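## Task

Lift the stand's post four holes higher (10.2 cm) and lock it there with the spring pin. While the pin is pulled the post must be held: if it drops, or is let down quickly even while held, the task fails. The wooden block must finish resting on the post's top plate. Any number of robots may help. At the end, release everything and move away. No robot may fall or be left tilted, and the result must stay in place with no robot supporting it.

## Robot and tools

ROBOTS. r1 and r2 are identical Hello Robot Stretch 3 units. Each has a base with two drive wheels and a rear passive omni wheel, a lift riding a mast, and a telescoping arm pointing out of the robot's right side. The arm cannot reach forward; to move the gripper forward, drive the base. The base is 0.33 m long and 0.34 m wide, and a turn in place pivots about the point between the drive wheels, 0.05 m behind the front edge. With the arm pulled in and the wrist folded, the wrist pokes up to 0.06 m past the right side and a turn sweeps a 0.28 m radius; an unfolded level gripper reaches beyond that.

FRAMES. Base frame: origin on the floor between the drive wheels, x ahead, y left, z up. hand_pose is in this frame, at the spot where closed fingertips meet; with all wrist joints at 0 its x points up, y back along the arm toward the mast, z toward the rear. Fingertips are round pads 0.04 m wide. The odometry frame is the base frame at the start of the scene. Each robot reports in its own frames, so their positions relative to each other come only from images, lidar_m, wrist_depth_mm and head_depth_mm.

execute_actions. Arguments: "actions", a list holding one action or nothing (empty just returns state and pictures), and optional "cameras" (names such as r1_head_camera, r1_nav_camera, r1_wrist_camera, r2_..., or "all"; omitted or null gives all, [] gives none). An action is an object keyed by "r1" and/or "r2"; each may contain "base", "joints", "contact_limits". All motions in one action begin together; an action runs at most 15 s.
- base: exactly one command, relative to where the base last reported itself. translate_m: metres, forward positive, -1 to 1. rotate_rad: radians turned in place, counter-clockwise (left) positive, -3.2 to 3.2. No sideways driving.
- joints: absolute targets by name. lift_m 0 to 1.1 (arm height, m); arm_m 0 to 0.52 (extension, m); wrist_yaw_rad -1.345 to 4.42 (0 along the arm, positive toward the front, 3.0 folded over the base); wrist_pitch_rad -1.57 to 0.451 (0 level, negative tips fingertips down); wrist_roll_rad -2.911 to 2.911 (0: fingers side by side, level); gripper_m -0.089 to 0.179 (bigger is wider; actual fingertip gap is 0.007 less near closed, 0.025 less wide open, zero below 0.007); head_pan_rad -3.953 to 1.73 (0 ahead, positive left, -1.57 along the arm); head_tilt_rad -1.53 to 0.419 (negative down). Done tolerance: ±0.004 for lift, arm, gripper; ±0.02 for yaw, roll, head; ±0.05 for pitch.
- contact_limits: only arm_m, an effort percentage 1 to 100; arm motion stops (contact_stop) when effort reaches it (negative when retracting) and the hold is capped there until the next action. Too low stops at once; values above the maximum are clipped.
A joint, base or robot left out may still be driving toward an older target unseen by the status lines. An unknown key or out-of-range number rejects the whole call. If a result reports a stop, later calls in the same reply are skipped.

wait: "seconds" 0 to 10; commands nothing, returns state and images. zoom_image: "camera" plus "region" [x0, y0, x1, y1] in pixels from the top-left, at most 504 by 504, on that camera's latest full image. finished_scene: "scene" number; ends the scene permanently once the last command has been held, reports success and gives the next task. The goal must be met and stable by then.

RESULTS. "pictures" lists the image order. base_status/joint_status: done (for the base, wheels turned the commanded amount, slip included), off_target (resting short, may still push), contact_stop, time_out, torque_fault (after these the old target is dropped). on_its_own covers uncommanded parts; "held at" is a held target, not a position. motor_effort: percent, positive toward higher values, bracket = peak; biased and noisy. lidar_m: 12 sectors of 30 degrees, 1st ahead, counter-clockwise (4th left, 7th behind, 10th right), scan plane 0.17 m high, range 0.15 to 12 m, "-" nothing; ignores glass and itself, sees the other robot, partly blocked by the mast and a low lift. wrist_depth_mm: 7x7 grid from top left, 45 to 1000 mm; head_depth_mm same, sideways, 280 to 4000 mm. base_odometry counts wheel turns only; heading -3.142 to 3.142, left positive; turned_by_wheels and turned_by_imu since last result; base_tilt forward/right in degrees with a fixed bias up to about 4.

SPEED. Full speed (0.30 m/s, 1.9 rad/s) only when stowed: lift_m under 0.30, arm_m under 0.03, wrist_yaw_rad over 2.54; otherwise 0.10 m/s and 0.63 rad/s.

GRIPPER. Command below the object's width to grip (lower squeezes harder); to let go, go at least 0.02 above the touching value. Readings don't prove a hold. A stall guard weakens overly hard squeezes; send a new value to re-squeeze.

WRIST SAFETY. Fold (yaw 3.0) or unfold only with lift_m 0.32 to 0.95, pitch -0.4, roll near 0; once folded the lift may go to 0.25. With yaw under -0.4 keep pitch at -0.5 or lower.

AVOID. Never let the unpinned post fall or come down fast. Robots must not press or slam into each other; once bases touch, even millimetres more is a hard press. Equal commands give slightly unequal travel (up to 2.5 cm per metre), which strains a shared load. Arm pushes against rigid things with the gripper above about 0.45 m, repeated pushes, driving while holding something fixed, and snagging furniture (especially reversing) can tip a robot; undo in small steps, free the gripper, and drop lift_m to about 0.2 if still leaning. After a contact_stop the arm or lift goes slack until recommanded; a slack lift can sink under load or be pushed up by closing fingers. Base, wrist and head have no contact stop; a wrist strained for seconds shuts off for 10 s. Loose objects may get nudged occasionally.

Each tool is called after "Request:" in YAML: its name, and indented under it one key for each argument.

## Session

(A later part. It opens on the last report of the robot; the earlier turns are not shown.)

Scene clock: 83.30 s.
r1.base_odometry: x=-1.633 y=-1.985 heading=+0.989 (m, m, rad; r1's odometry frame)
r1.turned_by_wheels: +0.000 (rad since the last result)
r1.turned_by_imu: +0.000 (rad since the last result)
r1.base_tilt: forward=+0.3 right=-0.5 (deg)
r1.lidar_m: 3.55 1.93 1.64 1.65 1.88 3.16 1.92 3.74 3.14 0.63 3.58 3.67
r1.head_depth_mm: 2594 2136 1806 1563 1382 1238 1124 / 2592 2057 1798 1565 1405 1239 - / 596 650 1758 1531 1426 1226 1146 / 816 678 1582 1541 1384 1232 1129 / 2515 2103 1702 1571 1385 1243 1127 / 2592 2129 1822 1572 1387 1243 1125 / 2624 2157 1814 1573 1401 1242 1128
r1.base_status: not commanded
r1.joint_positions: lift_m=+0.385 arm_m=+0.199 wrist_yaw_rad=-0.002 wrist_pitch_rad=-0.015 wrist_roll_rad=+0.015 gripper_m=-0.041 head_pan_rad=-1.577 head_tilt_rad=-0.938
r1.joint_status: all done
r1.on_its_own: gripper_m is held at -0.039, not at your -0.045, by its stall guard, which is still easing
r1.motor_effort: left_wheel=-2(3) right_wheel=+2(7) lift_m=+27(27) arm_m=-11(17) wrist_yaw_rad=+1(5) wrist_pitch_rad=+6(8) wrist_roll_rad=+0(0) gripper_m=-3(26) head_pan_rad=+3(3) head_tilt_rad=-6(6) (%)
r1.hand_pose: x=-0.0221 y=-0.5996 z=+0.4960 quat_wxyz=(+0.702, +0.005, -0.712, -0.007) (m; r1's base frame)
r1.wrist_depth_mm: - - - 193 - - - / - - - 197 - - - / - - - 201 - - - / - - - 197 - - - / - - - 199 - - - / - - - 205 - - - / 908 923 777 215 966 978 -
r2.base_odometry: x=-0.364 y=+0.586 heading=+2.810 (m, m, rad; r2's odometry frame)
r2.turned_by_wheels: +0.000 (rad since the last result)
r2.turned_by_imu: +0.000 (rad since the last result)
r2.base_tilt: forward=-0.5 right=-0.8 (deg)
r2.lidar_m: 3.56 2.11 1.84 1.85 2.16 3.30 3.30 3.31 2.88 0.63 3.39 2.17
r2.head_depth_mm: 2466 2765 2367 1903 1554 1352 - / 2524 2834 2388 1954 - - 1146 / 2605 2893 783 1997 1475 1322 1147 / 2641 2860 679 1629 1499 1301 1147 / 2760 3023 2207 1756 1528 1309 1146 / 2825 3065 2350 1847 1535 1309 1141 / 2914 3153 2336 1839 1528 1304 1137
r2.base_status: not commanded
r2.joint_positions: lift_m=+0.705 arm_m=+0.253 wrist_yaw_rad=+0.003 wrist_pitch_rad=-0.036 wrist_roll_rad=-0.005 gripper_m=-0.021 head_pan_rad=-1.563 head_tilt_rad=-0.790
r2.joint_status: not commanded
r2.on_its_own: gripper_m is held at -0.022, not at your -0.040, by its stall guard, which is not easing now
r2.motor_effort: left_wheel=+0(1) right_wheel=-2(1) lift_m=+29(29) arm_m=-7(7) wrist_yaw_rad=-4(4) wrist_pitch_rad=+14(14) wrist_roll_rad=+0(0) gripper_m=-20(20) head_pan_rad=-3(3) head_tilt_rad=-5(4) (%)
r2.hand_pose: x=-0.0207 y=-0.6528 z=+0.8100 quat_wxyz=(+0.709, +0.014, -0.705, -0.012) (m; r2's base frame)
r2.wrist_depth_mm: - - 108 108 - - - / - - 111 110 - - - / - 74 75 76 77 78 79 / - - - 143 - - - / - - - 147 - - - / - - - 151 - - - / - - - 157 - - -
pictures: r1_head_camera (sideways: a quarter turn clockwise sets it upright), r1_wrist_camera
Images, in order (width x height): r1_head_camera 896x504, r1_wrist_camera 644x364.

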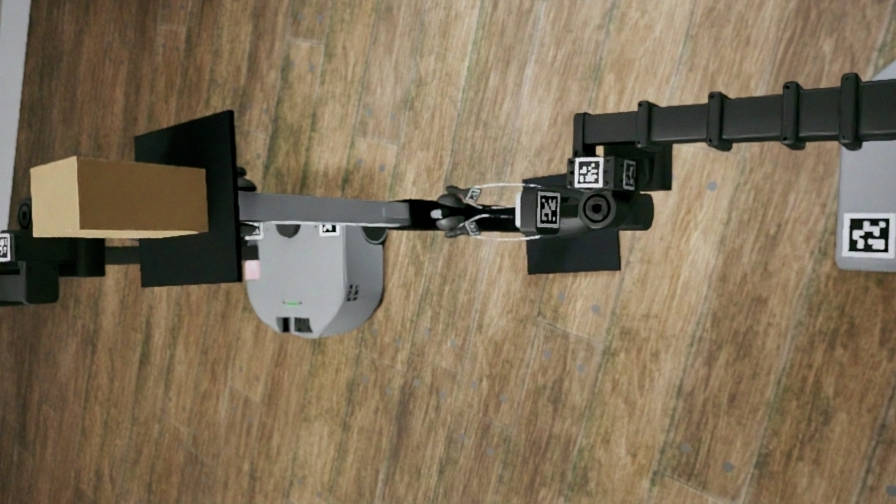

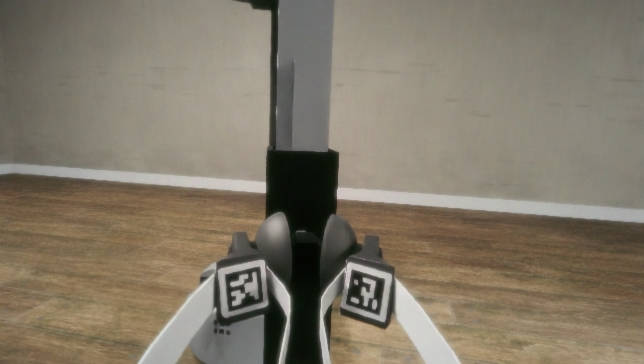

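Request:
execute_actions:
  actions:
    - {"r2":{"joints":{"lift_m":0.711}},"r1":{"joints":{"gripper_m":-0.03}}}
  cameras: ["r1_wrist_camera","r2_wrist_camera"]

Request:
execute_actions:
  actions:
    - {"r1":{"joints":{"arm_m":0.187}}}
  cameras: ["r1_wrist_camera","r1_head_camera"]

Request:
zoom_image:
  camera: "r1_head_camera"
  region: [340,130,580,290]

Scene clock: 86.97 s.
r1.base_odometry: x=-1.633 y=-1.985 heading=+0.989 (m, m, rad; r1's odometry frame)
r1.turned_by_wheels: +0.000 (rad since the last result)
r1.turned_by_imu: +0.001 (rad since the last result)
r1.base_tilt: forward=+0.4 right=-0.5 (deg)
r1.lidar_m: 3.57 1.93 1.64 1.65 1.87 3.15 1.93 3.74 3.16 0.63 3.57 3.65
r1.head_depth_mm: 2596 2149 1801 1564 1386 1237 1123 / 2568 2045 1806 1555 1406 1240 - / 595 650 1777 1528 1428 1219 1146 / 823 676 1577 1542 1378 1235 1139 / 2536 2122 1695 1574 1387 1236 1128 / 2597 2153 1796 1565 1386 1248 1122 / 2567 2165 1818 1579 1396 1248 1123
r1.base_status: not commanded
r1.joint_positions: lift_m=+0.385 arm_m=+0.199 wrist_yaw_rad=-0.002 wrist_pitch_rad=-0.015 wrist_roll_rad=+0.015 gripper_m=-0.029 head_pan_rad=-1.577 head_tilt_rad=-0.938
r1.joint_status: all done
r1.motor_effort: left_wheel=-2(2) right_wheel=+3(2) lift_m=+27(27) arm_m=-12(12) wrist_yaw_rad=+2(3) wrist_pitch_rad=+6(6) wrist_roll_rad=+0(0) gripper_m=-18(19) head_pan_rad=+3(3) head_tilt_rad=-6(7) (%)
r1.hand_pose: x=-0.0221 y=-0.5996 z=+0.4960 quat_wxyz=(+0.702, +0.005, -0.712, -0.007) (m; r1's base frame)
r1.wrist_depth_mm: - - - 192 - - - / - - - 196 - - - / - - - 202 - - - / - - - 198 - - - / - - - 198 - - - / - - - 206 - - - / 915 939 752 214 978 953 970
r2.base_odometry: x=-0.364 y=+0.586 heading=+2.810 (m, m, rad; r2's odometry frame)
r2.turned_by_wheels: +0.000 (rad since the last result)
r2.turned_by_imu: +0.000 (rad since the last result)
r2.base_tilt: forward=-0.5 right=-0.8 (deg)
r2.lidar_m: 3.55 2.10 1.84 1.84 2.16 3.30 3.31 3.32 2.86 0.63 3.40 2.17
r2.head_depth_mm: 2442 2765 2409 1893 1550 1350 - / 2542 2845 2362 1939 - - 1133 / 2617 2877 781 1978 1476 1323 1151 / 2654 2858 680 1606 1486 1304 1150 / 2741 3054 2189 1740 1529 1309 1143 / 2832 3012 2349 1844 1527 1307 1143 / 2930 3163 2330 1852 1526 1301 1139
r2.base_status: not commanded
r2.joint_positions: lift_m=+0.710 arm_m=+0.253 wrist_yaw_rad=+0.003 wrist_pitch_rad=-0.057 wrist_roll_rad=-0.005 gripper_m=-0.021 head_pan_rad=-1.563 head_tilt_rad=-0.790
r2.joint_status: all done
r2.on_its_own: gripper_m is held at -0.022, not at your -0.040, by its stall guard, which is not easing now
r2.motor_effort: left_wheel=+1(0) right_wheel=-1(1) lift_m=+30(27) arm_m=-7(7) wrist_yaw_rad=-5(4) wrist_pitch_rad=+22(23) wrist_roll_rad=+0(0) gripper_m=-20(20) head_pan_rad=-1(2) head_tilt_rad=-5(5) (%)
r2.hand_pose: x=-0.0207 y=-0.6520 z=+0.8106 quat_wxyz=(+0.709, +0.021, -0.705, -0.019) (m; r2's base frame)
r2.wrist_depth_mm: - - 107 107 - - - / - - 110 110 - - - / - 85 90 94 99 105 - / - - - 142 - - - / - - - 147 - - - / - - - 152 - - - / - - - 160 - - -
pictures: r1_wrist_camera, r2_wrist_camera
Images, in order (width x height): r1_wrist_camera 644x364, r2_wrist_camera 644x364.

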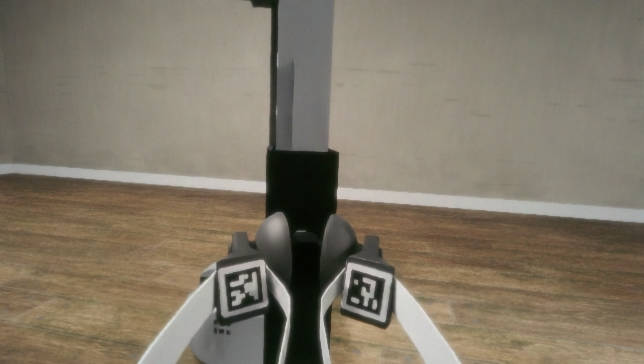

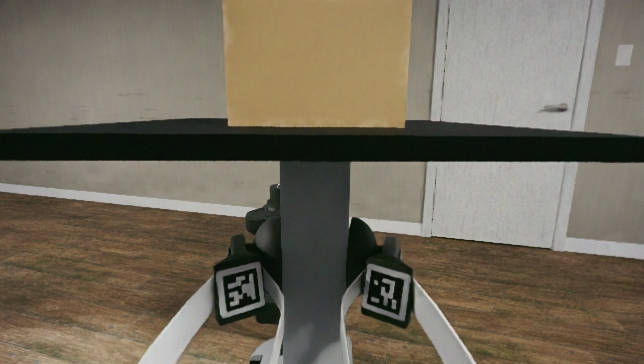

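Scene clock: 87.80 s.
r1.base_odometry: x=-1.633 y=-1.985 heading=+0.989 (m, m, rad; r1's odometry frame)
r1.turned_by_wheels: +0.000 (rad since the last result)
r1.turned_by_imu: +0.000 (rad since the last result)
r1.base_tilt: forward=+0.4 right=-0.6 (deg)
r1.lidar_m: 3.55 1.93 1.64 1.65 1.87 3.14 1.93 3.73 3.15 0.63 3.58 3.65
r1.head_depth_mm: 2529 2110 1804 1570 1374 1227 1122 / 2584 2061 1795 1568 1404 1237 - / 596 648 1748 1566 1416 1229 1148 / 817 677 1576 1554 1375 1245 1144 / 2515 2133 1686 1570 1386 1240 1124 / 2614 2114 1800 1574 1383 1242 1126 / 2611 2147 1821 1588 1388 1238 1130
r1.base_status: not commanded
r1.joint_positions: lift_m=+0.385 arm_m=+0.188 wrist_yaw_rad=-0.002 wrist_pitch_rad=-0.015 wrist_roll_rad=+0.015 gripper_m=-0.029 head_pan_rad=-1.577 head_tilt_rad=-0.938
r1.joint_status: all done
r1.motor_effort: left_wheel=-2(2) right_wheel=+3(2) lift_m=+27(27) arm_m=-9(10) wrist_yaw_rad=+3(1) wrist_pitch_rad=+6(6) wrist_roll_rad=+0(0) gripper_m=-16(18) head_pan_rad=+3(3) head_tilt_rad=-5(6) (%)
r1.hand_pose: x=-0.0221 y=-0.5884 z=+0.4960 quat_wxyz=(+0.702, +0.005, -0.712, -0.007) (m; r1's base frame)
r1.wrist_depth_mm: - - - 205 - - - / - - - 208 - - - / - - - 211 - - - / - - - 207 - - - / - - - 212 - - - / - - 983 - - - - / 906 957 780 227 967 - -
r2.base_odometry: x=-0.364 y=+0.586 heading=+2.810 (m, m, rad; r2's odometry frame)
r2.turned_by_wheels: +0.000 (rad since the last result)
r2.turned_by_imu: +0.000 (rad since the last result)
r2.base_tilt: forward=-0.5 right=-0.7 (deg)
r2.lidar_m: 3.54 2.10 1.84 1.84 2.16 3.29 3.30 3.30 2.88 0.63 3.36 2.16
r2.head_depth_mm: 2434 2762 2405 1882 1561 1360 - / 2526 2839 2412 1932 - - 1133 / 2594 2881 783 1999 1475 1317 1149 / 2650 2859 678 1604 1492 1302 1146 / 2750 3027 2187 1756 1536 1314 1143 / 2833 3079 2329 1851 1539 1307 1144 / 2916 3183 2334 1845 1528 1298 1135
r2.base_status: not commanded
r2.joint_positions: lift_m=+0.710 arm_m=+0.253 wrist_yaw_rad=+0.003 wrist_pitch_rad=-0.057 wrist_roll_rad=-0.005 gripper_m=-0.021 head_pan_rad=-1.563 head_tilt_rad=-0.790
r2.joint_status: not commanded
r2.on_its_own: gripper_m is held at -0.022, not at your -0.040, by its stall guard, which is not easing now
r2.motor_effort: left_wheel=+1(0) right_wheel=-1(2) lift_m=+30(30) arm_m=-7(7) wrist_yaw_rad=-4(4) wrist_pitch_rad=+22(22) wrist_roll_rad=+0(0) gripper_m=-21(20) head_pan_rad=-2(1) head_tilt_rad=-4(5) (%)
r2.hand_pose: x=-0.0207 y=-0.6520 z=+0.8106 quat_wxyz=(+0.709, +0.021, -0.705, -0.019) (m; r2's base frame)
r2.wrist_depth_mm: - - 107 106 - - - / - - 110 110 - - - / - 86 90 94 99 105 - / - - - 144 - - - / - - - 147 - - - / - - - 152 - - - / - - - 160 - - -
pictures: r1_head_camera (sideways: a quarter turn clockwise sets it upright), r1_wrist_camera
Images, in order (width x height): r1_head_camera 896x504, r1_wrist_camera 644x364.

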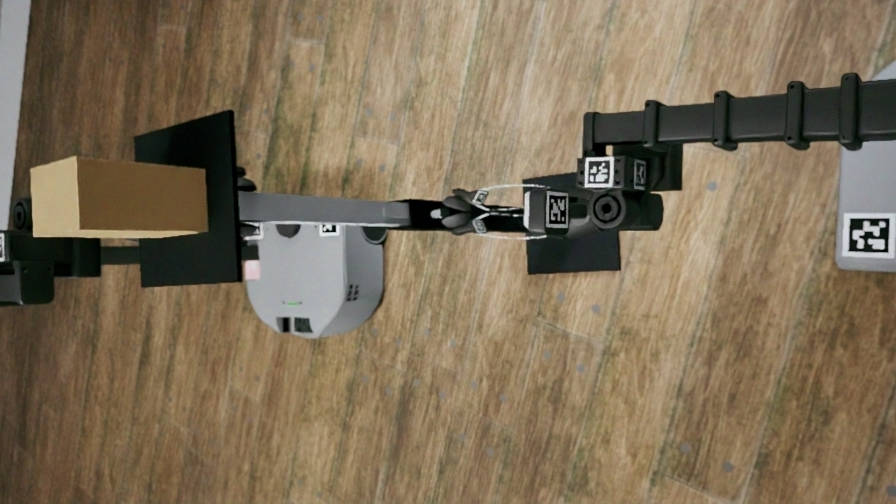

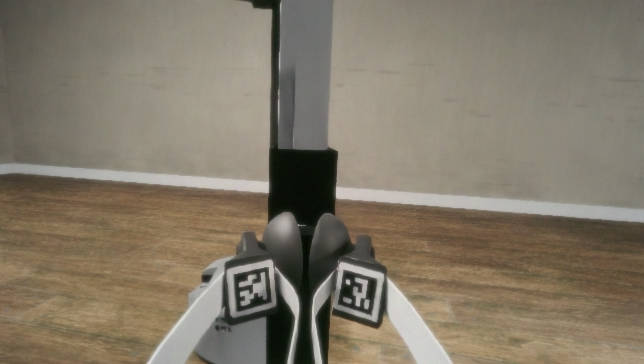

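Region (340, 130, 580, 290) of r1_head_camera's 896x504 image, scaled by 2.100, with more detail than that image has.

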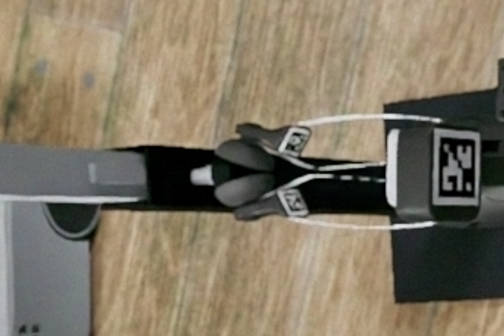

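Request:
execute_actions:
  actions:
    - {"r2":{"joints":{"lift_m":0.72}},"r1":{"joints":{"gripper_m":0.055}}}
  cameras: []

Request:
execute_actions:
  actions:
    - {"r2":{"joints":{"lift_m":0.728}},"r1":{"joints":{"arm_m":0.205}}}
  cameras: ["r1_wrist_camera","r2_wrist_camera"]

Scene clock: 91.87 s.
r1.base_odometry: x=-1.633 y=-1.985 heading=+0.989 (m, m, rad; r1's odometry frame)
r1.turned_by_wheels: +0.000 (rad since the last result)
r1.turned_by_imu: +0.001 (rad since the last result)
r1.base_tilt: forward=+0.4 right=-0.6 (deg)
r1.lidar_m: 3.56 1.94 1.64 1.65 1.87 3.14 1.93 3.73 3.14 0.63 3.58 3.67
r1.head_depth_mm: 2586 2107 1811 1558 1385 1242 1119 / 2594 2059 1794 1556 1406 1238 - / 596 649 1767 1538 1412 1216 1139 / 799 677 1584 1537 1371 1241 1148 / 2538 2112 1694 1563 1391 1244 1128 / 2629 2151 1804 1563 1395 1242 1122 / 2557 2115 1814 1574 1398 1247 1126
r1.base_status: not commanded
r1.joint_positions: lift_m=+0.385 arm_m=+0.187 wrist_yaw_rad=-0.002 wrist_pitch_rad=-0.018 wrist_roll_rad=+0.015 gripper_m=+0.055 head_pan_rad=-1.577 head_tilt_rad=-0.938
r1.joint_status: all done
r1.motor_effort: left_wheel=-2(2) right_wheel=+2(3) lift_m=+27(27) arm_m=-8(8) wrist_yaw_rad=+2(3) wrist_pitch_rad=+7(8) wrist_roll_rad=+0(0) gripper_m=+0(80) head_pan_rad=+3(3) head_tilt_rad=-6(6) (%)
r1.hand_pose: x=-0.0220 y=-0.5882 z=+0.4953 quat_wxyz=(+0.702, +0.006, -0.712, -0.008) (m; r1's base frame)
r1.wrist_depth_mm: - - - 203 - - - / - - - 207 - - - / - - - 210 - - - / - - - 209 - - - / - - - 211 - - - / - - 793 221 - - - / 910 946 782 227 932 980 984
r2.base_odometry: x=-0.364 y=+0.586 heading=+2.810 (m, m, rad; r2's odometry frame)
r2.turned_by_wheels: +0.000 (rad since the last result)
r2.turned_by_imu: +0.000 (rad since the last result)
r2.base_tilt: forward=-0.5 right=-0.7 (deg)
r2.lidar_m: 3.53 2.10 1.84 1.84 2.16 3.30 3.31 3.31 2.88 0.63 3.39 2.16
r2.head_depth_mm: 2422 2778 2401 1882 1564 1351 - / 2536 2817 2396 1945 - - 1141 / 2611 2925 784 1993 1475 1317 1148 / 2651 2846 679 1389 1496 1298 1148 / 2735 3016 2186 1752 1525 1308 1144 / 2817 3049 2336 1854 1537 1306 1139 / 2911 3147 2319 1848 1525 1302 1141
r2.base_status: not commanded
r2.joint_positions: lift_m=+0.719 arm_m=+0.253 wrist_yaw_rad=+0.003 wrist_pitch_rad=-0.088 wrist_roll_rad=-0.005 gripper_m=-0.021 head_pan_rad=-1.563 head_tilt_rad=-0.790
r2.joint_status: all done
r2.on_its_own: gripper_m is held at -0.022, not at your -0.040, by its stall guard, which is not easing now; wrist_pitch_rad is at rest, and its effort (+34) is outside its rest range (-20 to +32)
r2.motor_effort: left_wheel=+0(0) right_wheel=-1(1) lift_m=+32(31) arm_m=-7(8) wrist_yaw_rad=-4(4) wrist_pitch_rad=+34(35) wrist_roll_rad=+0(0) gripper_m=-20(20) head_pan_rad=-2(3) head_tilt_rad=-4(5) (%)
r2.hand_pose: x=-0.0207 y=-0.6507 z=+0.8116 quat_wxyz=(+0.709, +0.032, -0.704, -0.030) (m; r2's base frame)
r2.wrist_depth_mm: - - 105 105 - - - / - - 109 109 - - - / - 112 110 111 112 128 - / - - - 143 - - - / - - - 148 - - - / - - - 155 - - - / - - - 164 - - -
pictures: none
No camera images: the call's "cameras" was empty. Leave "cameras" out to get every camera's image.

Scene clock: 92.87 s.
r1.base_odometry: x=-1.633 y=-1.985 heading=+0.989 (m, m, rad; r1's odometry frame)
r1.turned_by_wheels: +0.000 (rad since the last result)
r1.turned_by_imu: +0.000 (rad since the last result)
r1.base_tilt: forward=+0.4 right=-0.6 (deg)
r1.lidar_m: 3.57 1.93 1.64 1.65 1.88 3.15 1.93 3.74 3.15 0.63 3.57 3.66
r1.head_depth_mm: 2566 2119 1799 1563 1383 1236 1115 / 2587 2068 1804 1565 1406 1240 - / 593 651 1766 1533 1429 1229 1142 / 814 675 1580 1537 1371 1241 1143 / 2631 2131 1697 1567 1381 1247 1124 / 2601 2134 1818 1572 1388 1248 1125 / 2613 2145 1801 1570 1385 1248 1125
r1.base_status: not commanded
r1.joint_positions: lift_m=+0.385 arm_m=+0.205 wrist_yaw_rad=-0.002 wrist_pitch_rad=-0.018 wrist_roll_rad=+0.015 gripper_m=+0.055 head_pan_rad=-1.577 head_tilt_rad=-0.938
r1.joint_status: all done
r1.motor_effort: left_wheel=-2(2) right_wheel=+1(2) lift_m=+27(27) arm_m=+6(6) wrist_yaw_rad=+2(1) wrist_pitch_rad=+8(8) wrist_roll_rad=+0(0) gripper_m=+0(1) head_pan_rad=+3(3) head_tilt_rad=-6(5) (%)
r1.hand_pose: x=-0.0220 y=-0.6053 z=+0.4952 quat_wxyz=(+0.702, +0.006, -0.712, -0.008) (m; r1's base frame)
r1.wrist_depth_mm: - - - 186 - - - / - - - 190 - - - / - - - 193 - - - / - - - 190 - - - / - - - 194 - - - / - - 767 202 - - - / 927 920 766 207 934 - -
r2.base_odometry: x=-0.364 y=+0.586 heading=+2.810 (m, m, rad; r2's odometry frame)
r2.turned_by_wheels: +0.000 (rad since the last result)
r2.turned_by_imu: +0.000 (rad since the last result)
r2.base_tilt: forward=-0.5 right=-0.8 (deg)
r2.lidar_m: 3.54 2.11 1.84 1.85 2.16 3.28 3.31 3.31 2.87 0.63 3.38 2.16
r2.head_depth_mm: 2479 2768 2412 1889 1564 1358 - / 2533 2825 2386 1985 - 1322 1145 / 2581 2899 779 1997 1497 1324 1148 / 2654 2876 678 - 1472 1297 1150 / 2747 3011 2173 1766 1539 1308 1147 / 2868 3093 2355 1856 1525 1315 1142 / 2925 3159 2319 1847 1528 1306 1135
r2.base_status: not commanded
r2.joint_positions: lift_m=+0.727 arm_m=+0.253 wrist_yaw_rad=+0.003 wrist_pitch_rad=-0.108 wrist_roll_rad=-0.005 gripper_m=-0.021 head_pan_rad=-1.563 head_tilt_rad=-0.790
r2.joint_status: all done
r2.on_its_own: gripper_m is held at -0.022, not at your -0.040, by its stall guard, which is not easing now; wrist_pitch_rad is at rest, and its effort (+42) is outside its rest range (-20 to +32)
r2.motor_effort: left_wheel=+0(1) right_wheel=-2(1) lift_m=+33(34) arm_m=-7(7) wrist_yaw_rad=-4(4) wrist_pitch_rad=+42(42) wrist_roll_rad=+0(0) gripper_m=-20(20) head_pan_rad=-3(3) head_tilt_rad=-4(5) (%)
r2.hand_pose: x=-0.0207 y=-0.6497 z=+0.8143 quat_wxyz=(+0.708, +0.040, -0.704, -0.037) (m; r2's base frame)
r2.wrist_depth_mm: - - 105 104 - - - / - - 109 108 - - - / - 122 110 111 113 135 - / - 74 75 76 77 78 79 / - - - 149 - - - / - - - 156 - - - / - - - 166 - - -
pictures: r1_wrist_camera, r2_wrist_camera
Images, in order (width x height): r1_wrist_camera 644x364, r2_wrist_camera 644x364.

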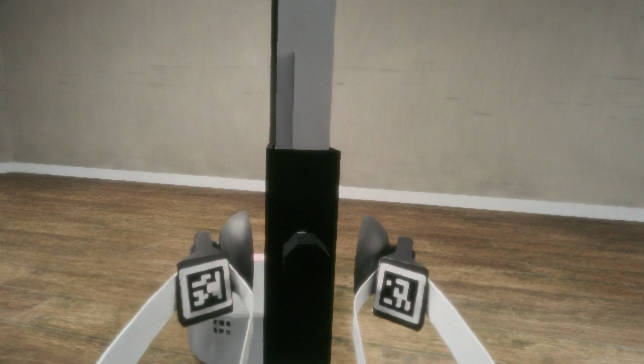

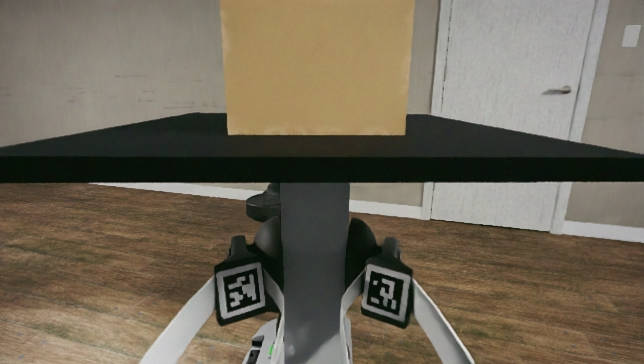

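Request:
execute_actions:
  actions:
    - {"r1":{"joints":{"gripper_m":-0.03}}}
  cameras: []

Request:
execute_actions:
  actions:
    - {"r1":{"joints":{"arm_m":0.188}}}
  cameras: ["r1_wrist_camera"]

Request:
execute_actions:
  actions:
    - {"r2":{"joints":{"lift_m":0.737}}}
  cameras: ["r1_wrist_camera","r2_wrist_camera"]

Scene clock: 97.23 s.
r1.base_odometry: x=-1.633 y=-1.985 heading=+0.989 (m, m, rad; r1's odometry frame)
r1.turned_by_wheels: +0.000 (rad since the last result)
r1.turned_by_imu: +0.001 (rad since the last result)
r1.base_tilt: forward=+0.5 right=-0.6 (deg)
r1.lidar_m: 3.58 1.93 1.64 1.65 1.88 3.14 1.93 3.73 3.16 0.63 3.58 3.67
r1.head_depth_mm: 2622 2121 1799 1556 1382 1238 1123 / 2538 2084 1782 1558 1409 1236 - / 593 651 1760 1535 1420 1236 1145 / 813 674 1587 1541 1367 1236 1136 / 2596 2128 1683 1587 1390 1249 1128 / 2630 2134 1814 1569 1403 1252 1128 / 2634 2158 1830 1567 1388 1243 1124
r1.base_status: not commanded
r1.joint_positions: lift_m=+0.385 arm_m=+0.205 wrist_yaw_rad=-0.002 wrist_pitch_rad=-0.018 wrist_roll_rad=+0.015 gripper_m=-0.029 head_pan_rad=-1.577 head_tilt_rad=-0.938
r1.joint_status: all done
r1.motor_effort: left_wheel=-2(2) right_wheel=+3(2) lift_m=+27(27) arm_m=+2(7) wrist_yaw_rad=+2(2) wrist_pitch_rad=+8(8) wrist_roll_rad=+0(0) gripper_m=-16(91) head_pan_rad=+3(3) head_tilt_rad=-6(6) (%)
r1.hand_pose: x=-0.0221 y=-0.6056 z=+0.4953 quat_wxyz=(+0.702, +0.006, -0.712, -0.008) (m; r1's base frame)
r1.wrist_depth_mm: - - - 186 - - - / - - - 190 - - - / - - - 193 - - - / - - - 191 - - - / - - - 192 - - - / - - - 181 - - - / 882 918 769 535 980 987 -
r2.base_odometry: x=-0.364 y=+0.586 heading=+2.810 (m, m, rad; r2's odometry frame)
r2.turned_by_wheels: +0.000 (rad since the last result)
r2.turned_by_imu: +0.000 (rad since the last result)
r2.base_tilt: forward=-0.5 right=-0.8 (deg)
r2.lidar_m: 3.54 2.11 1.85 1.85 2.16 3.30 3.31 3.31 2.88 0.63 3.40 2.16
r2.head_depth_mm: 2429 2752 2399 1907 1553 1355 - / 2519 2810 2391 1957 - 1317 1153 / 2610 2877 780 2006 1489 1318 1149 / 2623 2866 679 - 1474 1302 1150 / 2743 2972 2181 1758 1544 1313 1144 / 2852 3048 2329 1847 1541 1305 1143 / 2940 3149 2331 1859 1535 1310 1135
r2.base_status: not commanded
r2.joint_positions: lift_m=+0.727 arm_m=+0.253 wrist_yaw_rad=+0.003 wrist_pitch_rad=-0.108 wrist_roll_rad=-0.005 gripper_m=-0.021 head_pan_rad=-1.563 head_tilt_rad=-0.790
r2.joint_status: not commanded
r2.on_its_own: gripper_m is held at -0.022, not at your -0.040, by its stall guard, which is not easing now; wrist_pitch_rad is at rest, and its effort (+42) is outside its rest range (-20 to +32)
r2.motor_effort: left_wheel=+0(1) right_wheel=-2(2) lift_m=+33(33) arm_m=-7(7) wrist_yaw_rad=-4(4) wrist_pitch_rad=+42(42) wrist_roll_rad=+0(0) gripper_m=-20(20) head_pan_rad=-3(3) head_tilt_rad=-4(5) (%)
r2.hand_pose: x=-0.0207 y=-0.6497 z=+0.8143 quat_wxyz=(+0.708, +0.040, -0.704, -0.037) (m; r2's base frame)
r2.wrist_depth_mm: - - 105 104 - - - / - - 109 108 - - - / - 121 110 111 112 136 - / - 74 75 76 77 78 79 / - - - 149 - - - / - - - 156 - - - / - - - 165 - - -
pictures: none
No camera images: the call's "cameras" was empty. Leave "cameras" out to get every camera's image.

Scene clock: 98.20 s.
r1.base_odometry: x=-1.633 y=-1.985 heading=+0.989 (m, m, rad; r1's odometry frame)
r1.turned_by_wheels: +0.000 (rad since the last result)
r1.turned_by_imu: +0.000 (rad since the last result)
r1.base_tilt: forward=+0.6 right=-0.6 (deg)
r1.lidar_m: 3.57 1.93 1.64 1.65 1.88 3.15 1.93 3.72 3.14 0.63 3.56 3.65
r1.head_depth_mm: 2566 2109 1790 1569 1385 1241 1122 / 2580 2045 1812 1573 1414 1246 - / 594 649 1766 1568 1422 1223 1145 / 809 675 1583 1553 1368 1242 1136 / 2597 2127 1702 1574 1384 1240 1122 / 2658 2134 1849 1574 1393 1242 1117 / 2605 2160 1812 1566 1391 1248 1129
r1.base_status: not commanded
r1.joint_positions: lift_m=+0.385 arm_m=+0.189 wrist_yaw_rad=-0.002 wrist_pitch_rad=-0.017 wrist_roll_rad=+0.015 gripper_m=-0.029 head_pan_rad=-1.577 head_tilt_rad=-0.938
r1.joint_status: all done
r1.motor_effort: left_wheel=-2(2) right_wheel=+3(2) lift_m=+27(27) arm_m=-8(12) wrist_yaw_rad=+1(2) wrist_pitch_rad=+7(8) wrist_roll_rad=+0(1) gripper_m=-16(19) head_pan_rad=+3(3) head_tilt_rad=-5(6) (%)
r1.hand_pose: x=-0.0221 y=-0.5893 z=+0.4955 quat_wxyz=(+0.702, +0.005, -0.712, -0.007) (m; r1's base frame)
r1.wrist_depth_mm: - - - 202 - - - / - - - 206 - - - / - - - 206 - - - / - - - 207 - - - / - - - 211 - - - / - - - - - - - / 886 918 770 225 979 - -
r2.base_odometry: x=-0.364 y=+0.586 heading=+2.810 (m, m, rad; r2's odometry frame)
r2.turned_by_wheels: +0.000 (rad since the last result)
r2.turned_by_imu: +0.000 (rad since the last result)
r2.base_tilt: forward=-0.5 right=-0.8 (deg)
r2.lidar_m: 3.55 2.11 1.84 1.84 2.16 3.29 3.30 3.33 2.87 0.63 3.40 2.17
r2.head_depth_mm: 2453 2746 2392 1879 1558 1354 - / 2525 2813 2402 1964 - 1317 1142 / 2612 2865 781 1995 1487 1319 1147 / 2631 2835 678 - 1490 1296 1146 / 2737 3010 2190 1745 1532 1309 1137 / 2839 3085 2347 1859 1537 1301 1143 / 2961 3165 2341 1850 1526 1302 1144
r2.base_status: not commanded
r2.joint_positions: lift_m=+0.727 arm_m=+0.253 wrist_yaw_rad=+0.003 wrist_pitch_rad=-0.108 wrist_roll_rad=-0.005 gripper_m=-0.021 head_pan_rad=-1.563 head_tilt_rad=-0.790
r2.joint_status: not commanded
r2.on_its_own: gripper_m is held at -0.022, not at your -0.040, by its stall guard, which is not easing now; wrist_pitch_rad is at rest, and its effort (+42) is outside its rest range (-20 to +32)
r2.motor_effort: left_wheel=+0(1) right_wheel=-3(2) lift_m=+33(33) arm_m=-7(7) wrist_yaw_rad=-4(4) wrist_pitch_rad=+42(42) wrist_roll_rad=+0(0) gripper_m=-20(20) head_pan_rad=-2(2) head_tilt_rad=-4(5) (%)
r2.hand_pose: x=-0.0207 y=-0.6497 z=+0.8143 quat_wxyz=(+0.708, +0.040, -0.704, -0.037) (m; r2's base frame)
r2.wrist_depth_mm: - - 104 104 - - - / - - 108 108 - - - / - 122 110 110 112 136 - / - 74 75 76 77 78 79 / - - - 149 - - - / - - - 156 - - - / - - - 166 - - -
pictures: r1_wrist_camera
Images, in order (width x height): r1_wrist_camera 644x364.

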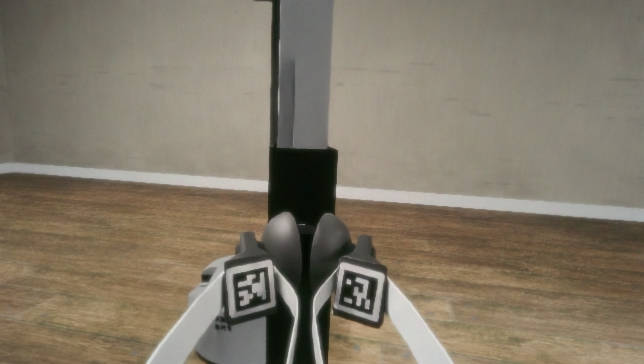

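Scene clock: 98.90 s.
r1.base_odometry: x=-1.633 y=-1.985 heading=+0.989 (m, m, rad; r1's odometry frame)
r1.turned_by_wheels: +0.000 (rad since the last result)
r1.turned_by_imu: +0.000 (rad since the last result)
r1.base_tilt: forward=+0.6 right=-0.6 (deg)
r1.lidar_m: 3.57 1.93 1.64 1.65 1.87 3.14 1.92 3.77 3.15 0.63 3.56 3.65
r1.head_depth_mm: 2551 2120 1794 1538 1381 1239 1115 / 2560 2083 1807 1567 1397 1233 - / 594 649 1766 1565 1428 1228 1152 / 807 677 1577 1559 1365 1231 1141 / 2599 2153 1699 1583 1396 1237 1122 / 2585 2144 1806 1574 1386 1246 1130 / 2641 2148 1819 1577 1396 1248 1127
r1.base_status: not commanded
r1.joint_positions: lift_m=+0.385 arm_m=+0.189 wrist_yaw_rad=-0.002 wrist_pitch_rad=-0.017 wrist_roll_rad=+0.015 gripper_m=-0.029 head_pan_rad=-1.577 head_tilt_rad=-0.938
r1.joint_status: not commanded
r1.motor_effort: left_wheel=-2(2) right_wheel=+3(3) lift_m=+27(27) arm_m=-9(10) wrist_yaw_rad=+2(2) wrist_pitch_rad=+7(7) wrist_roll_rad=+0(1) gripper_m=-15(17) head_pan_rad=+3(3) head_tilt_rad=-6(5) (%)
r1.hand_pose: x=-0.0221 y=-0.5893 z=+0.4955 quat_wxyz=(+0.702, +0.005, -0.712, -0.007) (m; r1's base frame)
r1.wrist_depth_mm: - - - 202 - - - / - - - 206 - - - / - - - 208 - - - / - - - 208 - - - / - - - 210 - - - / - - - - - - - / 904 942 753 227 945 - 990
r2.base_odometry: x=-0.364 y=+0.586 heading=+2.810 (m, m, rad; r2's odometry frame)
r2.turned_by_wheels: +0.000 (rad since the last result)
r2.turned_by_imu: +0.000 (rad since the last result)
r2.base_tilt: forward=-0.5 right=-0.8 (deg)
r2.lidar_m: 3.55 2.11 1.84 1.84 2.16 3.30 3.31 3.31 2.87 0.63 3.39 2.16
r2.head_depth_mm: 2447 2752 2408 1882 1596 1372 - / 2531 2828 2377 1988 - 1317 1150 / 2622 2889 779 - 1505 1322 1145 / 2679 2851 679 - 1483 1298 1147 / 2749 3021 2178 1752 1538 1306 1140 / 2838 3090 2346 1850 1539 1309 1136 / 2952 3193 2328 1836 1531 1297 1142
r2.base_status: not commanded
r2.joint_positions: lift_m=+0.736 arm_m=+0.253 wrist_yaw_rad=+0.003 wrist_pitch_rad=-0.137 wrist_roll_rad=-0.005 gripper_m=-0.021 head_pan_rad=-1.563 head_tilt_rad=-0.790
r2.joint_status: all done
r2.on_its_own: gripper_m is held at -0.022, not at your -0.040, by its stall guard, which is not easing now; wrist_pitch_rad is at rest, and its effort (+53) is outside its rest range (-20 to +32)
r2.motor_effort: left_wheel=+1(1) right_wheel=-2(2) lift_m=+35(37) arm_m=-7(7) wrist_yaw_rad=-4(4) wrist_pitch_rad=+53(53) wrist_roll_rad=+0(0) gripper_m=-20(20) head_pan_rad=-2(2) head_tilt_rad=-5(5) (%)
r2.hand_pose: x=-0.0208 y=-0.6481 z=+0.8160 quat_wxyz=(+0.708, +0.050, -0.703, -0.048) (m; r2's base frame)
r2.wrist_depth_mm: - - 104 103 106 - - / - - 108 108 - - - / - 135 111 111 115 - - / - 75 76 77 78 79 80 / - - - 151 - - - / - - - 159 - - - / - - - 170 - - -
pictures: r1_wrist_camera, r2_wrist_camera
Images, in order (width x height): r1_wrist_camera 644x364, r2_wrist_camera 644x364.

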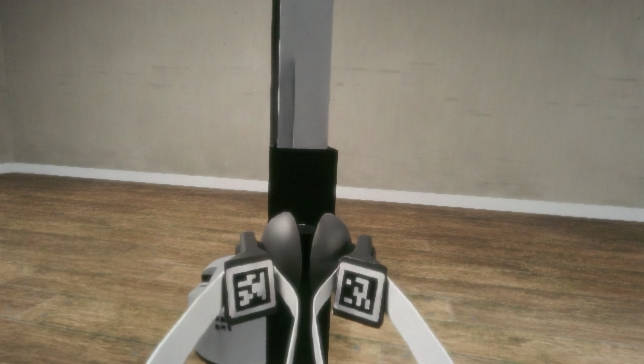

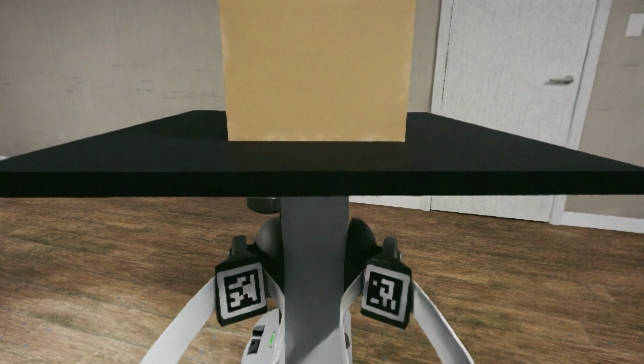

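Request:
execute_actions:
  actions:
    - {"r2":{"joints":{"lift_m":0.722}},"r1":{"joints":{"gripper_m":0.042}}}
  cameras: ["r1_head_camera"]

Request:
zoom_image:
  camera: "r1_head_camera"
  region: [390,170,510,260]

Request:
execute_actions:
  actions:
    - {"r1":{"joints":{"arm_m":0.209}}}
  cameras: ["r1_wrist_camera"]

Request:
execute_actions:
  actions:
    - {"r1":{"joints":{"gripper_m":-0.045}}}
  cameras: ["r1_wrist_camera"]

Request:
execute_actions:
  actions:
    - {"r1":{"joints":{"arm_m":0.197}}}
  cameras: ["r1_wrist_camera","r1_head_camera"]

Request:
zoom_image:
  camera: "r1_head_camera"
  region: [390,170,510,260]

Scene clock: 107.00 s.
r1.base_odometry: x=-1.633 y=-1.985 heading=+0.989 (m, m, rad; r1's odometry frame)
r1.turned_by_wheels: +0.000 (rad since the last result)
r1.turned_by_imu: +0.001 (rad since the last result)
r1.base_tilt: forward=+0.6 right=-0.6 (deg)
r1.lidar_m: 3.55 1.94 1.64 1.65 1.87 3.14 1.92 3.72 3.14 0.63 3.57 3.64
r1.head_depth_mm: 2582 2113 1792 1562 1384 1235 1120 / 2589 2064 1812 1555 1401 1237 - / 595 650 1751 1553 1420 1219 1142 / 822 677 1586 1561 1373 1239 1141 / 2601 2146 1701 1554 1390 1245 1127 / 2629 2148 1806 1567 1387 1246 1133 / 2597 2155 1819 1579 1394 1248 1136
r1.base_status: not commanded
r1.joint_positions: lift_m=+0.385 arm_m=+0.188 wrist_yaw_rad=-0.002 wrist_pitch_rad=-0.018 wrist_roll_rad=+0.015 gripper_m=+0.042 head_pan_rad=-1.577 head_tilt_rad=-0.938
r1.joint_status: all done
r1.motor_effort: left_wheel=-2(2) right_wheel=+3(3) lift_m=+28(27) arm_m=-7(9) wrist_yaw_rad=+3(2) wrist_pitch_rad=+8(8) wrist_roll_rad=+0(0) gripper_m=+0(80) head_pan_rad=+3(3) head_tilt_rad=-5(5) (%)
r1.hand_pose: x=-0.0221 y=-0.5892 z=+0.4953 quat_wxyz=(+0.702, +0.006, -0.712, -0.008) (m; r1's base frame)
r1.wrist_depth_mm: - - - 203 - - - / - - - 206 - - - / - - - 207 - - - / - - - 209 - - - / - - - 209 - - - / - - - 219 - - - / 925 927 778 223 928 - -
r2.base_odometry: x=-0.364 y=+0.586 heading=+2.810 (m, m, rad; r2's odometry frame)
r2.turned_by_wheels: +0.000 (rad since the last result)
r2.turned_by_imu: +0.001 (rad since the last result)
r2.base_tilt: forward=-0.5 right=-0.9 (deg)
r2.lidar_m: 3.55 2.11 1.84 1.84 2.15 3.30 3.30 3.31 2.87 0.63 3.40 2.17
r2.head_depth_mm: 2443 2757 2407 1899 1569 1349 - / 2516 2813 2376 1946 - - 1147 / 2567 2907 784 1989 1472 1319 1151 / 2639 2890 681 1613 1492 1295 1146 / 2747 3019 2272 1765 1542 1316 1140 / 2852 3076 2336 1845 1534 1311 1142 / 2943 3163 2333 1846 1533 1303 1143
r2.base_status: not commanded
r2.joint_positions: lift_m=+0.723 arm_m=+0.252 wrist_yaw_rad=+0.003 wrist_pitch_rad=-0.115 wrist_roll_rad=-0.005 gripper_m=-0.021 head_pan_rad=-1.563 head_tilt_rad=-0.790
r2.joint_status: all done
r2.on_its_own: wrist_pitch_rad is held at -0.154, not at your +0.000, by its stall guard, which is not easing now; gripper_m is held at -0.022, not at your -0.040, by its stall guard, which is not easing now
r2.motor_effort: left_wheel=+1(0) right_wheel=-2(1) lift_m=+13(27) arm_m=-5(7) wrist_yaw_rad=-4(4) wrist_pitch_rad=-15(16) wrist_roll_rad=+0(0) gripper_m=-19(19) head_pan_rad=-2(2) head_tilt_rad=-4(4) (%)
r2.hand_pose: x=-0.0207 y=-0.6491 z=+0.8079 quat_wxyz=(+0.708, +0.042, -0.704, -0.040) (m; r2's base frame)
r2.wrist_depth_mm: - - 106 105 - - - / - - 110 109 - - - / - 119 111 111 114 131 - / - - - 145 - - - / - - - 150 - - - / - - - 157 - - - / - - - 168 - - -
pictures: r1_head_camera (sideways: a quarter turn clockwise sets it upright)
Images, in order (width x height): r1_head_camera 896x504.

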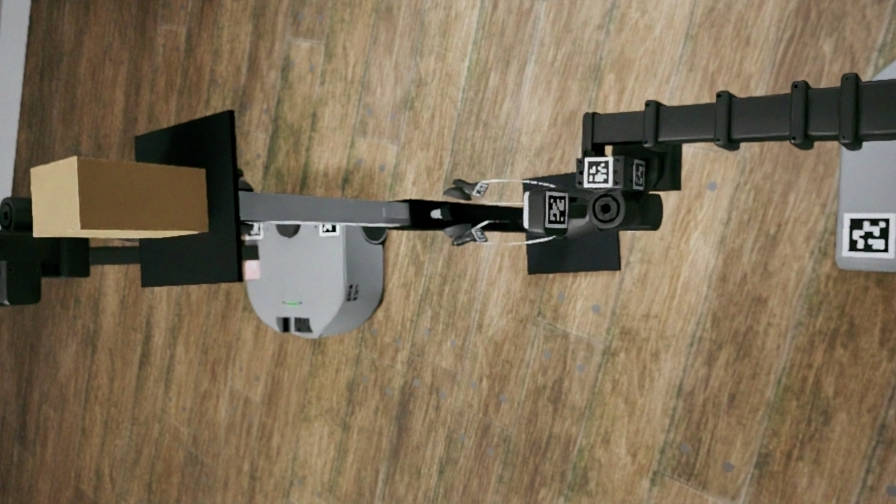

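Region (390, 170, 510, 260) of r1_head_camera's 896x504 image, scaled by 4.200, with more detail than that image has; it fills the top 378 rows of this view, and the rest is white.

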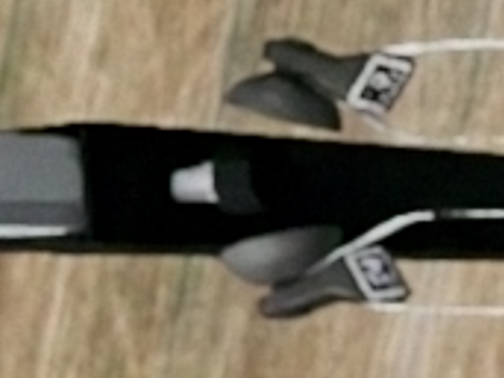

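Scene clock: 108.07 s.
r1.base_odometry: x=-1.633 y=-1.985 heading=+0.989 (m, m, rad; r1's odometry frame)
r1.turned_by_wheels: +0.000 (rad since the last result)
r1.turned_by_imu: +0.000 (rad since the last result)
r1.base_tilt: forward=+0.3 right=-0.7 (deg)
r1.lidar_m: 3.55 1.93 1.64 1.65 1.87 3.14 1.93 3.73 3.14 0.63 3.56 3.66
r1.head_depth_mm: 2566 2125 1813 1569 1381 1242 1117 / 2624 2054 1805 1574 1401 1234 - / 596 648 1743 1532 1428 1232 1134 / 815 678 1591 1537 1374 1239 1142 / 2605 2144 1682 1567 1382 1241 1123 / 2612 2128 1825 1574 1390 1248 1124 / 2581 2163 1822 1568 1388 1253 1125
r1.base_status: not commanded
r1.joint_positions: lift_m=+0.385 arm_m=+0.209 wrist_yaw_rad=-0.002 wrist_pitch_rad=-0.018 wrist_roll_rad=+0.015 gripper_m=+0.042 head_pan_rad=-1.577 head_tilt_rad=-0.938
r1.joint_status: all done
r1.motor_effort: left_wheel=-2(2) right_wheel=+2(2) lift_m=+27(27) arm_m=+6(6) wrist_yaw_rad=+2(2) wrist_pitch_rad=+8(8) wrist_roll_rad=+0(0) gripper_m=+0(0) head_pan_rad=+2(3) head_tilt_rad=-5(8) (%)
r1.hand_pose: x=-0.0220 y=-0.6093 z=+0.4952 quat_wxyz=(+0.702, +0.006, -0.712, -0.008) (m; r1's base frame)
r1.wrist_depth_mm: - - - 183 - - - / - - - 187 - - - / - - - 191 - - - / - - - 186 - - - / - - - 191 - - - / - - - 196 - - - / 921 937 761 201 957 - -
r2.base_odometry: x=-0.364 y=+0.586 heading=+2.810 (m, m, rad; r2's odometry frame)
r2.turned_by_wheels: +0.000 (rad since the last result)
r2.turned_by_imu: +0.000 (rad since the last result)
r2.base_tilt: forward=-0.5 right=-0.9 (deg)
r2.lidar_m: 3.56 2.10 1.84 1.84 2.16 3.29 3.30 3.31 2.87 0.63 3.39 2.17
r2.head_depth_mm: 2437 2751 2414 1890 1558 1360 - / 2522 2857 2406 1938 - - 1154 / 2628 2880 784 1999 1481 1319 1152 / 2633 2846 680 1396 1469 1305 1141 / 2745 3044 2267 1757 1539 1309 1144 / 2866 3044 2336 1854 1535 1309 1137 / 2944 3141 2324 1849 1529 1313 1138
r2.base_status: not commanded
r2.joint_positions: lift_m=+0.723 arm_m=+0.252 wrist_yaw_rad=+0.003 wrist_pitch_rad=-0.115 wrist_roll_rad=-0.005 gripper_m=-0.021 head_pan_rad=-1.563 head_tilt_rad=-0.790
r2.joint_status: not commanded
r2.on_its_own: wrist_pitch_rad is held at -0.154, not at your +0.000, by its stall guard, which is not easing now; gripper_m is held at -0.022, not at your -0.040, by its stall guard, which is not easing now
r2.motor_effort: left_wheel=+0(0) right_wheel=-1(2) lift_m=+13(13) arm_m=-5(5) wrist_yaw_rad=-4(4) wrist_pitch_rad=-15(15) wrist_roll_rad=+0(0) gripper_m=-20(19) head_pan_rad=-1(3) head_tilt_rad=-5(5) (%)
r2.hand_pose: x=-0.0207 y=-0.6491 z=+0.8079 quat_wxyz=(+0.708, +0.042, -0.704, -0.040) (m; r2's base frame)
r2.wrist_depth_mm: - - 106 105 - - - / - - 110 109 - - - / - 119 111 112 114 130 - / - - - 144 - - - / - - - 149 - - - / - - - 157 - - - / - - - 167 - - -
pictures: r1_wrist_camera
Images, in order (width x height): r1_wrist_camera 644x364.

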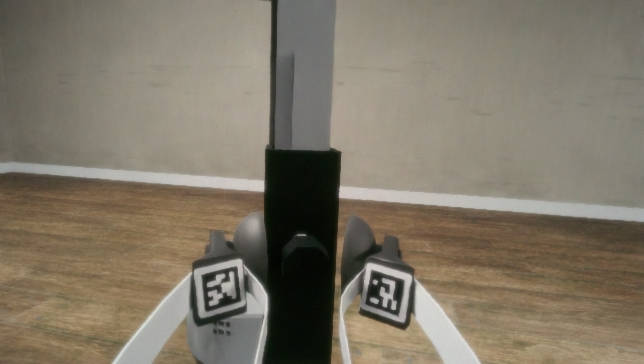

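Scene clock: 109.43 s.
r1.base_odometry: x=-1.633 y=-1.985 heading=+0.989 (m, m, rad; r1's odometry frame)
r1.turned_by_wheels: +0.000 (rad since the last result)
r1.turned_by_imu: +0.000 (rad since the last result)
r1.base_tilt: forward=+0.4 right=-0.5 (deg)
r1.lidar_m: 3.55 1.93 1.64 1.65 1.88 3.14 1.93 3.73 3.15 0.63 3.56 3.65
r1.head_depth_mm: 2588 2118 1796 1563 1376 1244 1120 / 2565 2067 1814 1551 1398 1234 - / 596 648 1749 1532 1428 1233 1145 / 819 676 1588 1530 1376 1240 1137 / 2600 2125 1699 1559 1384 1240 1125 / 2606 2134 1814 1579 1388 1244 1128 / 2619 2135 1830 1586 1382 1253 1121
r1.base_status: not commanded
r1.joint_positions: lift_m=+0.385 arm_m=+0.209 wrist_yaw_rad=-0.002 wrist_pitch_rad=-0.017 wrist_roll_rad=+0.015 gripper_m=-0.044 head_pan_rad=-1.577 head_tilt_rad=-0.938
r1.joint_status: all done
r1.motor_effort: left_wheel=-2(2) right_wheel=+3(3) lift_m=+27(26) arm_m=-2(7) wrist_yaw_rad=+2(3) wrist_pitch_rad=+7(8) wrist_roll_rad=+0(0) gripper_m=-23(99) head_pan_rad=+3(3) head_tilt_rad=-6(5) (%)
r1.hand_pose: x=-0.0221 y=-0.6098 z=+0.4955 quat_wxyz=(+0.702, +0.006, -0.712, -0.007) (m; r1's base frame)
r1.wrist_depth_mm: - - - 182 - - - / - - - 186 - - - / - - - 191 - - - / - - - 186 - - - / - - - 189 - - - / - - - 155 - - - / 954 931 759 203 969 994 991
r2.base_odometry: x=-0.364 y=+0.586 heading=+2.810 (m, m, rad; r2's odometry frame)
r2.turned_by_wheels: +0.000 (rad since the last result)
r2.turned_by_imu: +0.000 (rad since the last result)
r2.base_tilt: forward=-0.6 right=-0.9 (deg)
r2.lidar_m: 3.55 2.11 1.84 1.84 2.16 3.30 3.30 3.30 2.87 0.63 3.40 2.16
r2.head_depth_mm: 2444 2780 2408 1887 1558 1357 - / 2541 2840 2386 1935 - - 1150 / 2605 2875 786 1988 1473 1322 1148 / 2646 2873 681 1394 1478 1295 1145 / 2768 2999 2254 1756 1542 1311 1143 / 2869 3098 2365 1848 1535 1315 1143 / 2899 3187 2341 1834 1523 1301 1141
r2.base_status: not commanded
r2.joint_positions: lift_m=+0.723 arm_m=+0.252 wrist_yaw_rad=+0.003 wrist_pitch_rad=-0.115 wrist_roll_rad=-0.005 gripper_m=-0.021 head_pan_rad=-1.563 head_tilt_rad=-0.790
r2.joint_status: not commanded
r2.on_its_own: wrist_pitch_rad is held at -0.154, not at your +0.000, by its stall guard, which is not easing now; gripper_m is held at -0.022, not at your -0.040, by its stall guard, which is not easing now
r2.motor_effort: left_wheel=+1(0) right_wheel=-1(2) lift_m=+13(13) arm_m=-5(5) wrist_yaw_rad=-4(5) wrist_pitch_rad=-15(15) wrist_roll_rad=+0(0) gripper_m=-19(19) head_pan_rad=-2(3) head_tilt_rad=-5(4) (%)
r2.hand_pose: x=-0.0207 y=-0.6491 z=+0.8079 quat_wxyz=(+0.708, +0.042, -0.704, -0.040) (m; r2's base frame)
r2.wrist_depth_mm: - - 106 105 - - - / - - 110 109 - - - / - 119 111 112 113 131 - / - - - 145 - - - / - - - 151 - - - / - - - 158 - - - / - - - 167 - - -
pictures: r1_wrist_camera
Images, in order (width x height): r1_wrist_camera 644x364.

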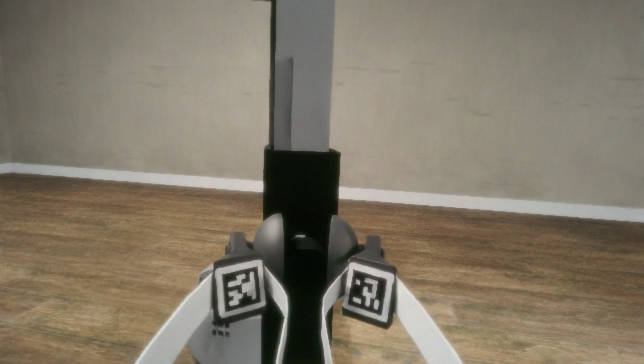

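Scene clock: 110.30 s.
r1.base_odometry: x=-1.633 y=-1.985 heading=+0.989 (m, m, rad; r1's odometry frame)
r1.turned_by_wheels: +0.000 (rad since the last result)
r1.turned_by_imu: +0.000 (rad since the last result)
r1.base_tilt: forward=+0.5 right=-0.6 (deg)
r1.lidar_m: 3.59 1.94 1.64 1.65 1.88 3.14 1.93 3.76 3.16 0.63 3.55 3.66
r1.head_depth_mm: 2555 2117 1804 1569 1380 1231 1122 / 2589 2062 1797 1555 1409 1239 - / 596 648 1757 1543 1425 1217 1140 / 816 676 1584 1543 1372 1235 1143 / 2581 2145 1698 1565 1383 1248 1124 / 2599 2135 1806 1565 1393 1249 1132 / 2589 2138 1814 1573 1405 1243 1130
r1.base_status: not commanded
r1.joint_positions: lift_m=+0.385 arm_m=+0.198 wrist_yaw_rad=-0.003 wrist_pitch_rad=-0.016 wrist_roll_rad=+0.015 gripper_m=-0.041 head_pan_rad=-1.577 head_tilt_rad=-0.938
r1.joint_status: all done
r1.motor_effort: left_wheel=-2(2) right_wheel=+2(2) lift_m=+28(27) arm_m=-12(18) wrist_yaw_rad=+2(2) wrist_pitch_rad=+7(7) wrist_roll_rad=+0(0) gripper_m=-21(24) head_pan_rad=+3(3) head_tilt_rad=-5(5) (%)
r1.hand_pose: x=-0.0221 y=-0.5986 z=+0.4959 quat_wxyz=(+0.702, +0.005, -0.712, -0.007) (m; r1's base frame)
r1.wrist_depth_mm: - - - 194 - - - / - - - 195 - - - / - - - 201 - - - / - - - 198 - - - / - - - 199 - - - / - - - 207 - - - / 914 944 789 214 972 998 -
r2.base_odometry: x=-0.364 y=+0.586 heading=+2.810 (m, m, rad; r2's odometry frame)
r2.turned_by_wheels: +0.000 (rad since the last result)
r2.turned_by_imu: +0.000 (rad since the last result)
r2.base_tilt: forward=-0.5 right=-0.9 (deg)
r2.lidar_m: 3.55 2.10 1.84 1.84 2.15 3.32 3.31 3.32 2.88 0.63 3.37 2.16
r2.head_depth_mm: 2428 2762 2409 1886 1551 1353 - / 2540 2822 2390 1943 - - 1144 / 2595 2890 787 2006 1471 1317 1152 / 2642 2868 679 1609 1488 1298 1146 / 2748 2994 2286 1757 1544 1313 1139 / 2843 3107 2362 1841 1546 1303 1139 / 2930 3129 2328 1842 1530 1300 1138
r2.base_status: not commanded
r2.joint_positions: lift_m=+0.723 arm_m=+0.252 wrist_yaw_rad=+0.003 wrist_pitch_rad=-0.115 wrist_roll_rad=-0.005 gripper_m=-0.021 head_pan_rad=-1.563 head_tilt_rad=-0.790
r2.joint_status: not commanded
r2.on_its_own: wrist_pitch_rad is held at -0.154, not at your +0.000, by its stall guard, which is not easing now; gripper_m is held at -0.022, not at your -0.040, by its stall guard, which is not easing now
r2.motor_effort: left_wheel=+1(0) right_wheel=-1(1) lift_m=+13(13) arm_m=-5(5) wrist_yaw_rad=-4(4) wrist_pitch_rad=-15(15) wrist_roll_rad=+0(0) gripper_m=-19(19) head_pan_rad=-2(2) head_tilt_rad=-4(4) (%)
r2.hand_pose: x=-0.0207 y=-0.6491 z=+0.8079 quat_wxyz=(+0.708, +0.042, -0.704, -0.040) (m; r2's base frame)
r2.wrist_depth_mm: - - 106 105 - - - / - - 110 109 - - - / - 119 111 111 113 131 - / - - - 144 - - - / - - - 150 - - - / - - - 157 - - - / - - - 167 - - -
pictures: r1_head_camera (sideways: a quarter turn clockwise sets it upright), r1_wrist_camera
Images, in order (width x height): r1_head_camera 896x504, r1_wrist_camera 644x364.

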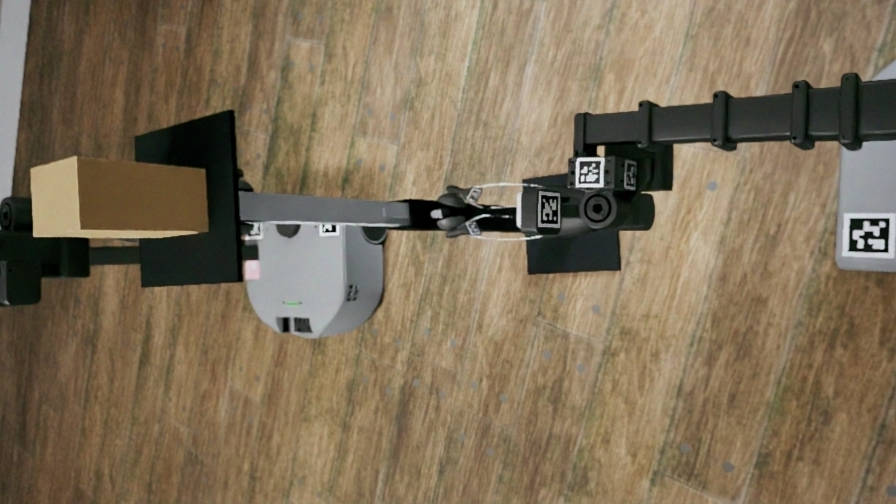

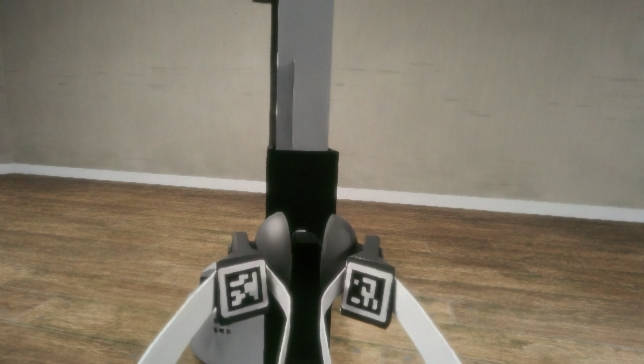

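Region (390, 170, 510, 260) of r1_head_camera's 896x504 image, scaled by 4.200, with more detail than that image has; it fills the top 378 rows of this view, and the rest is white.

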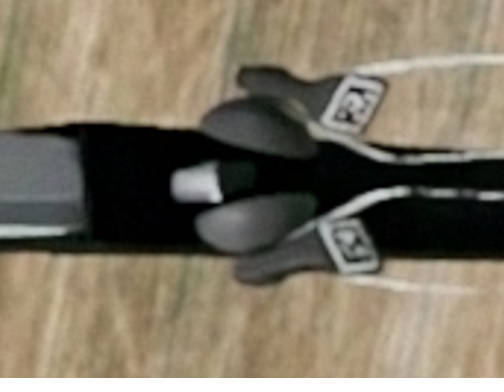

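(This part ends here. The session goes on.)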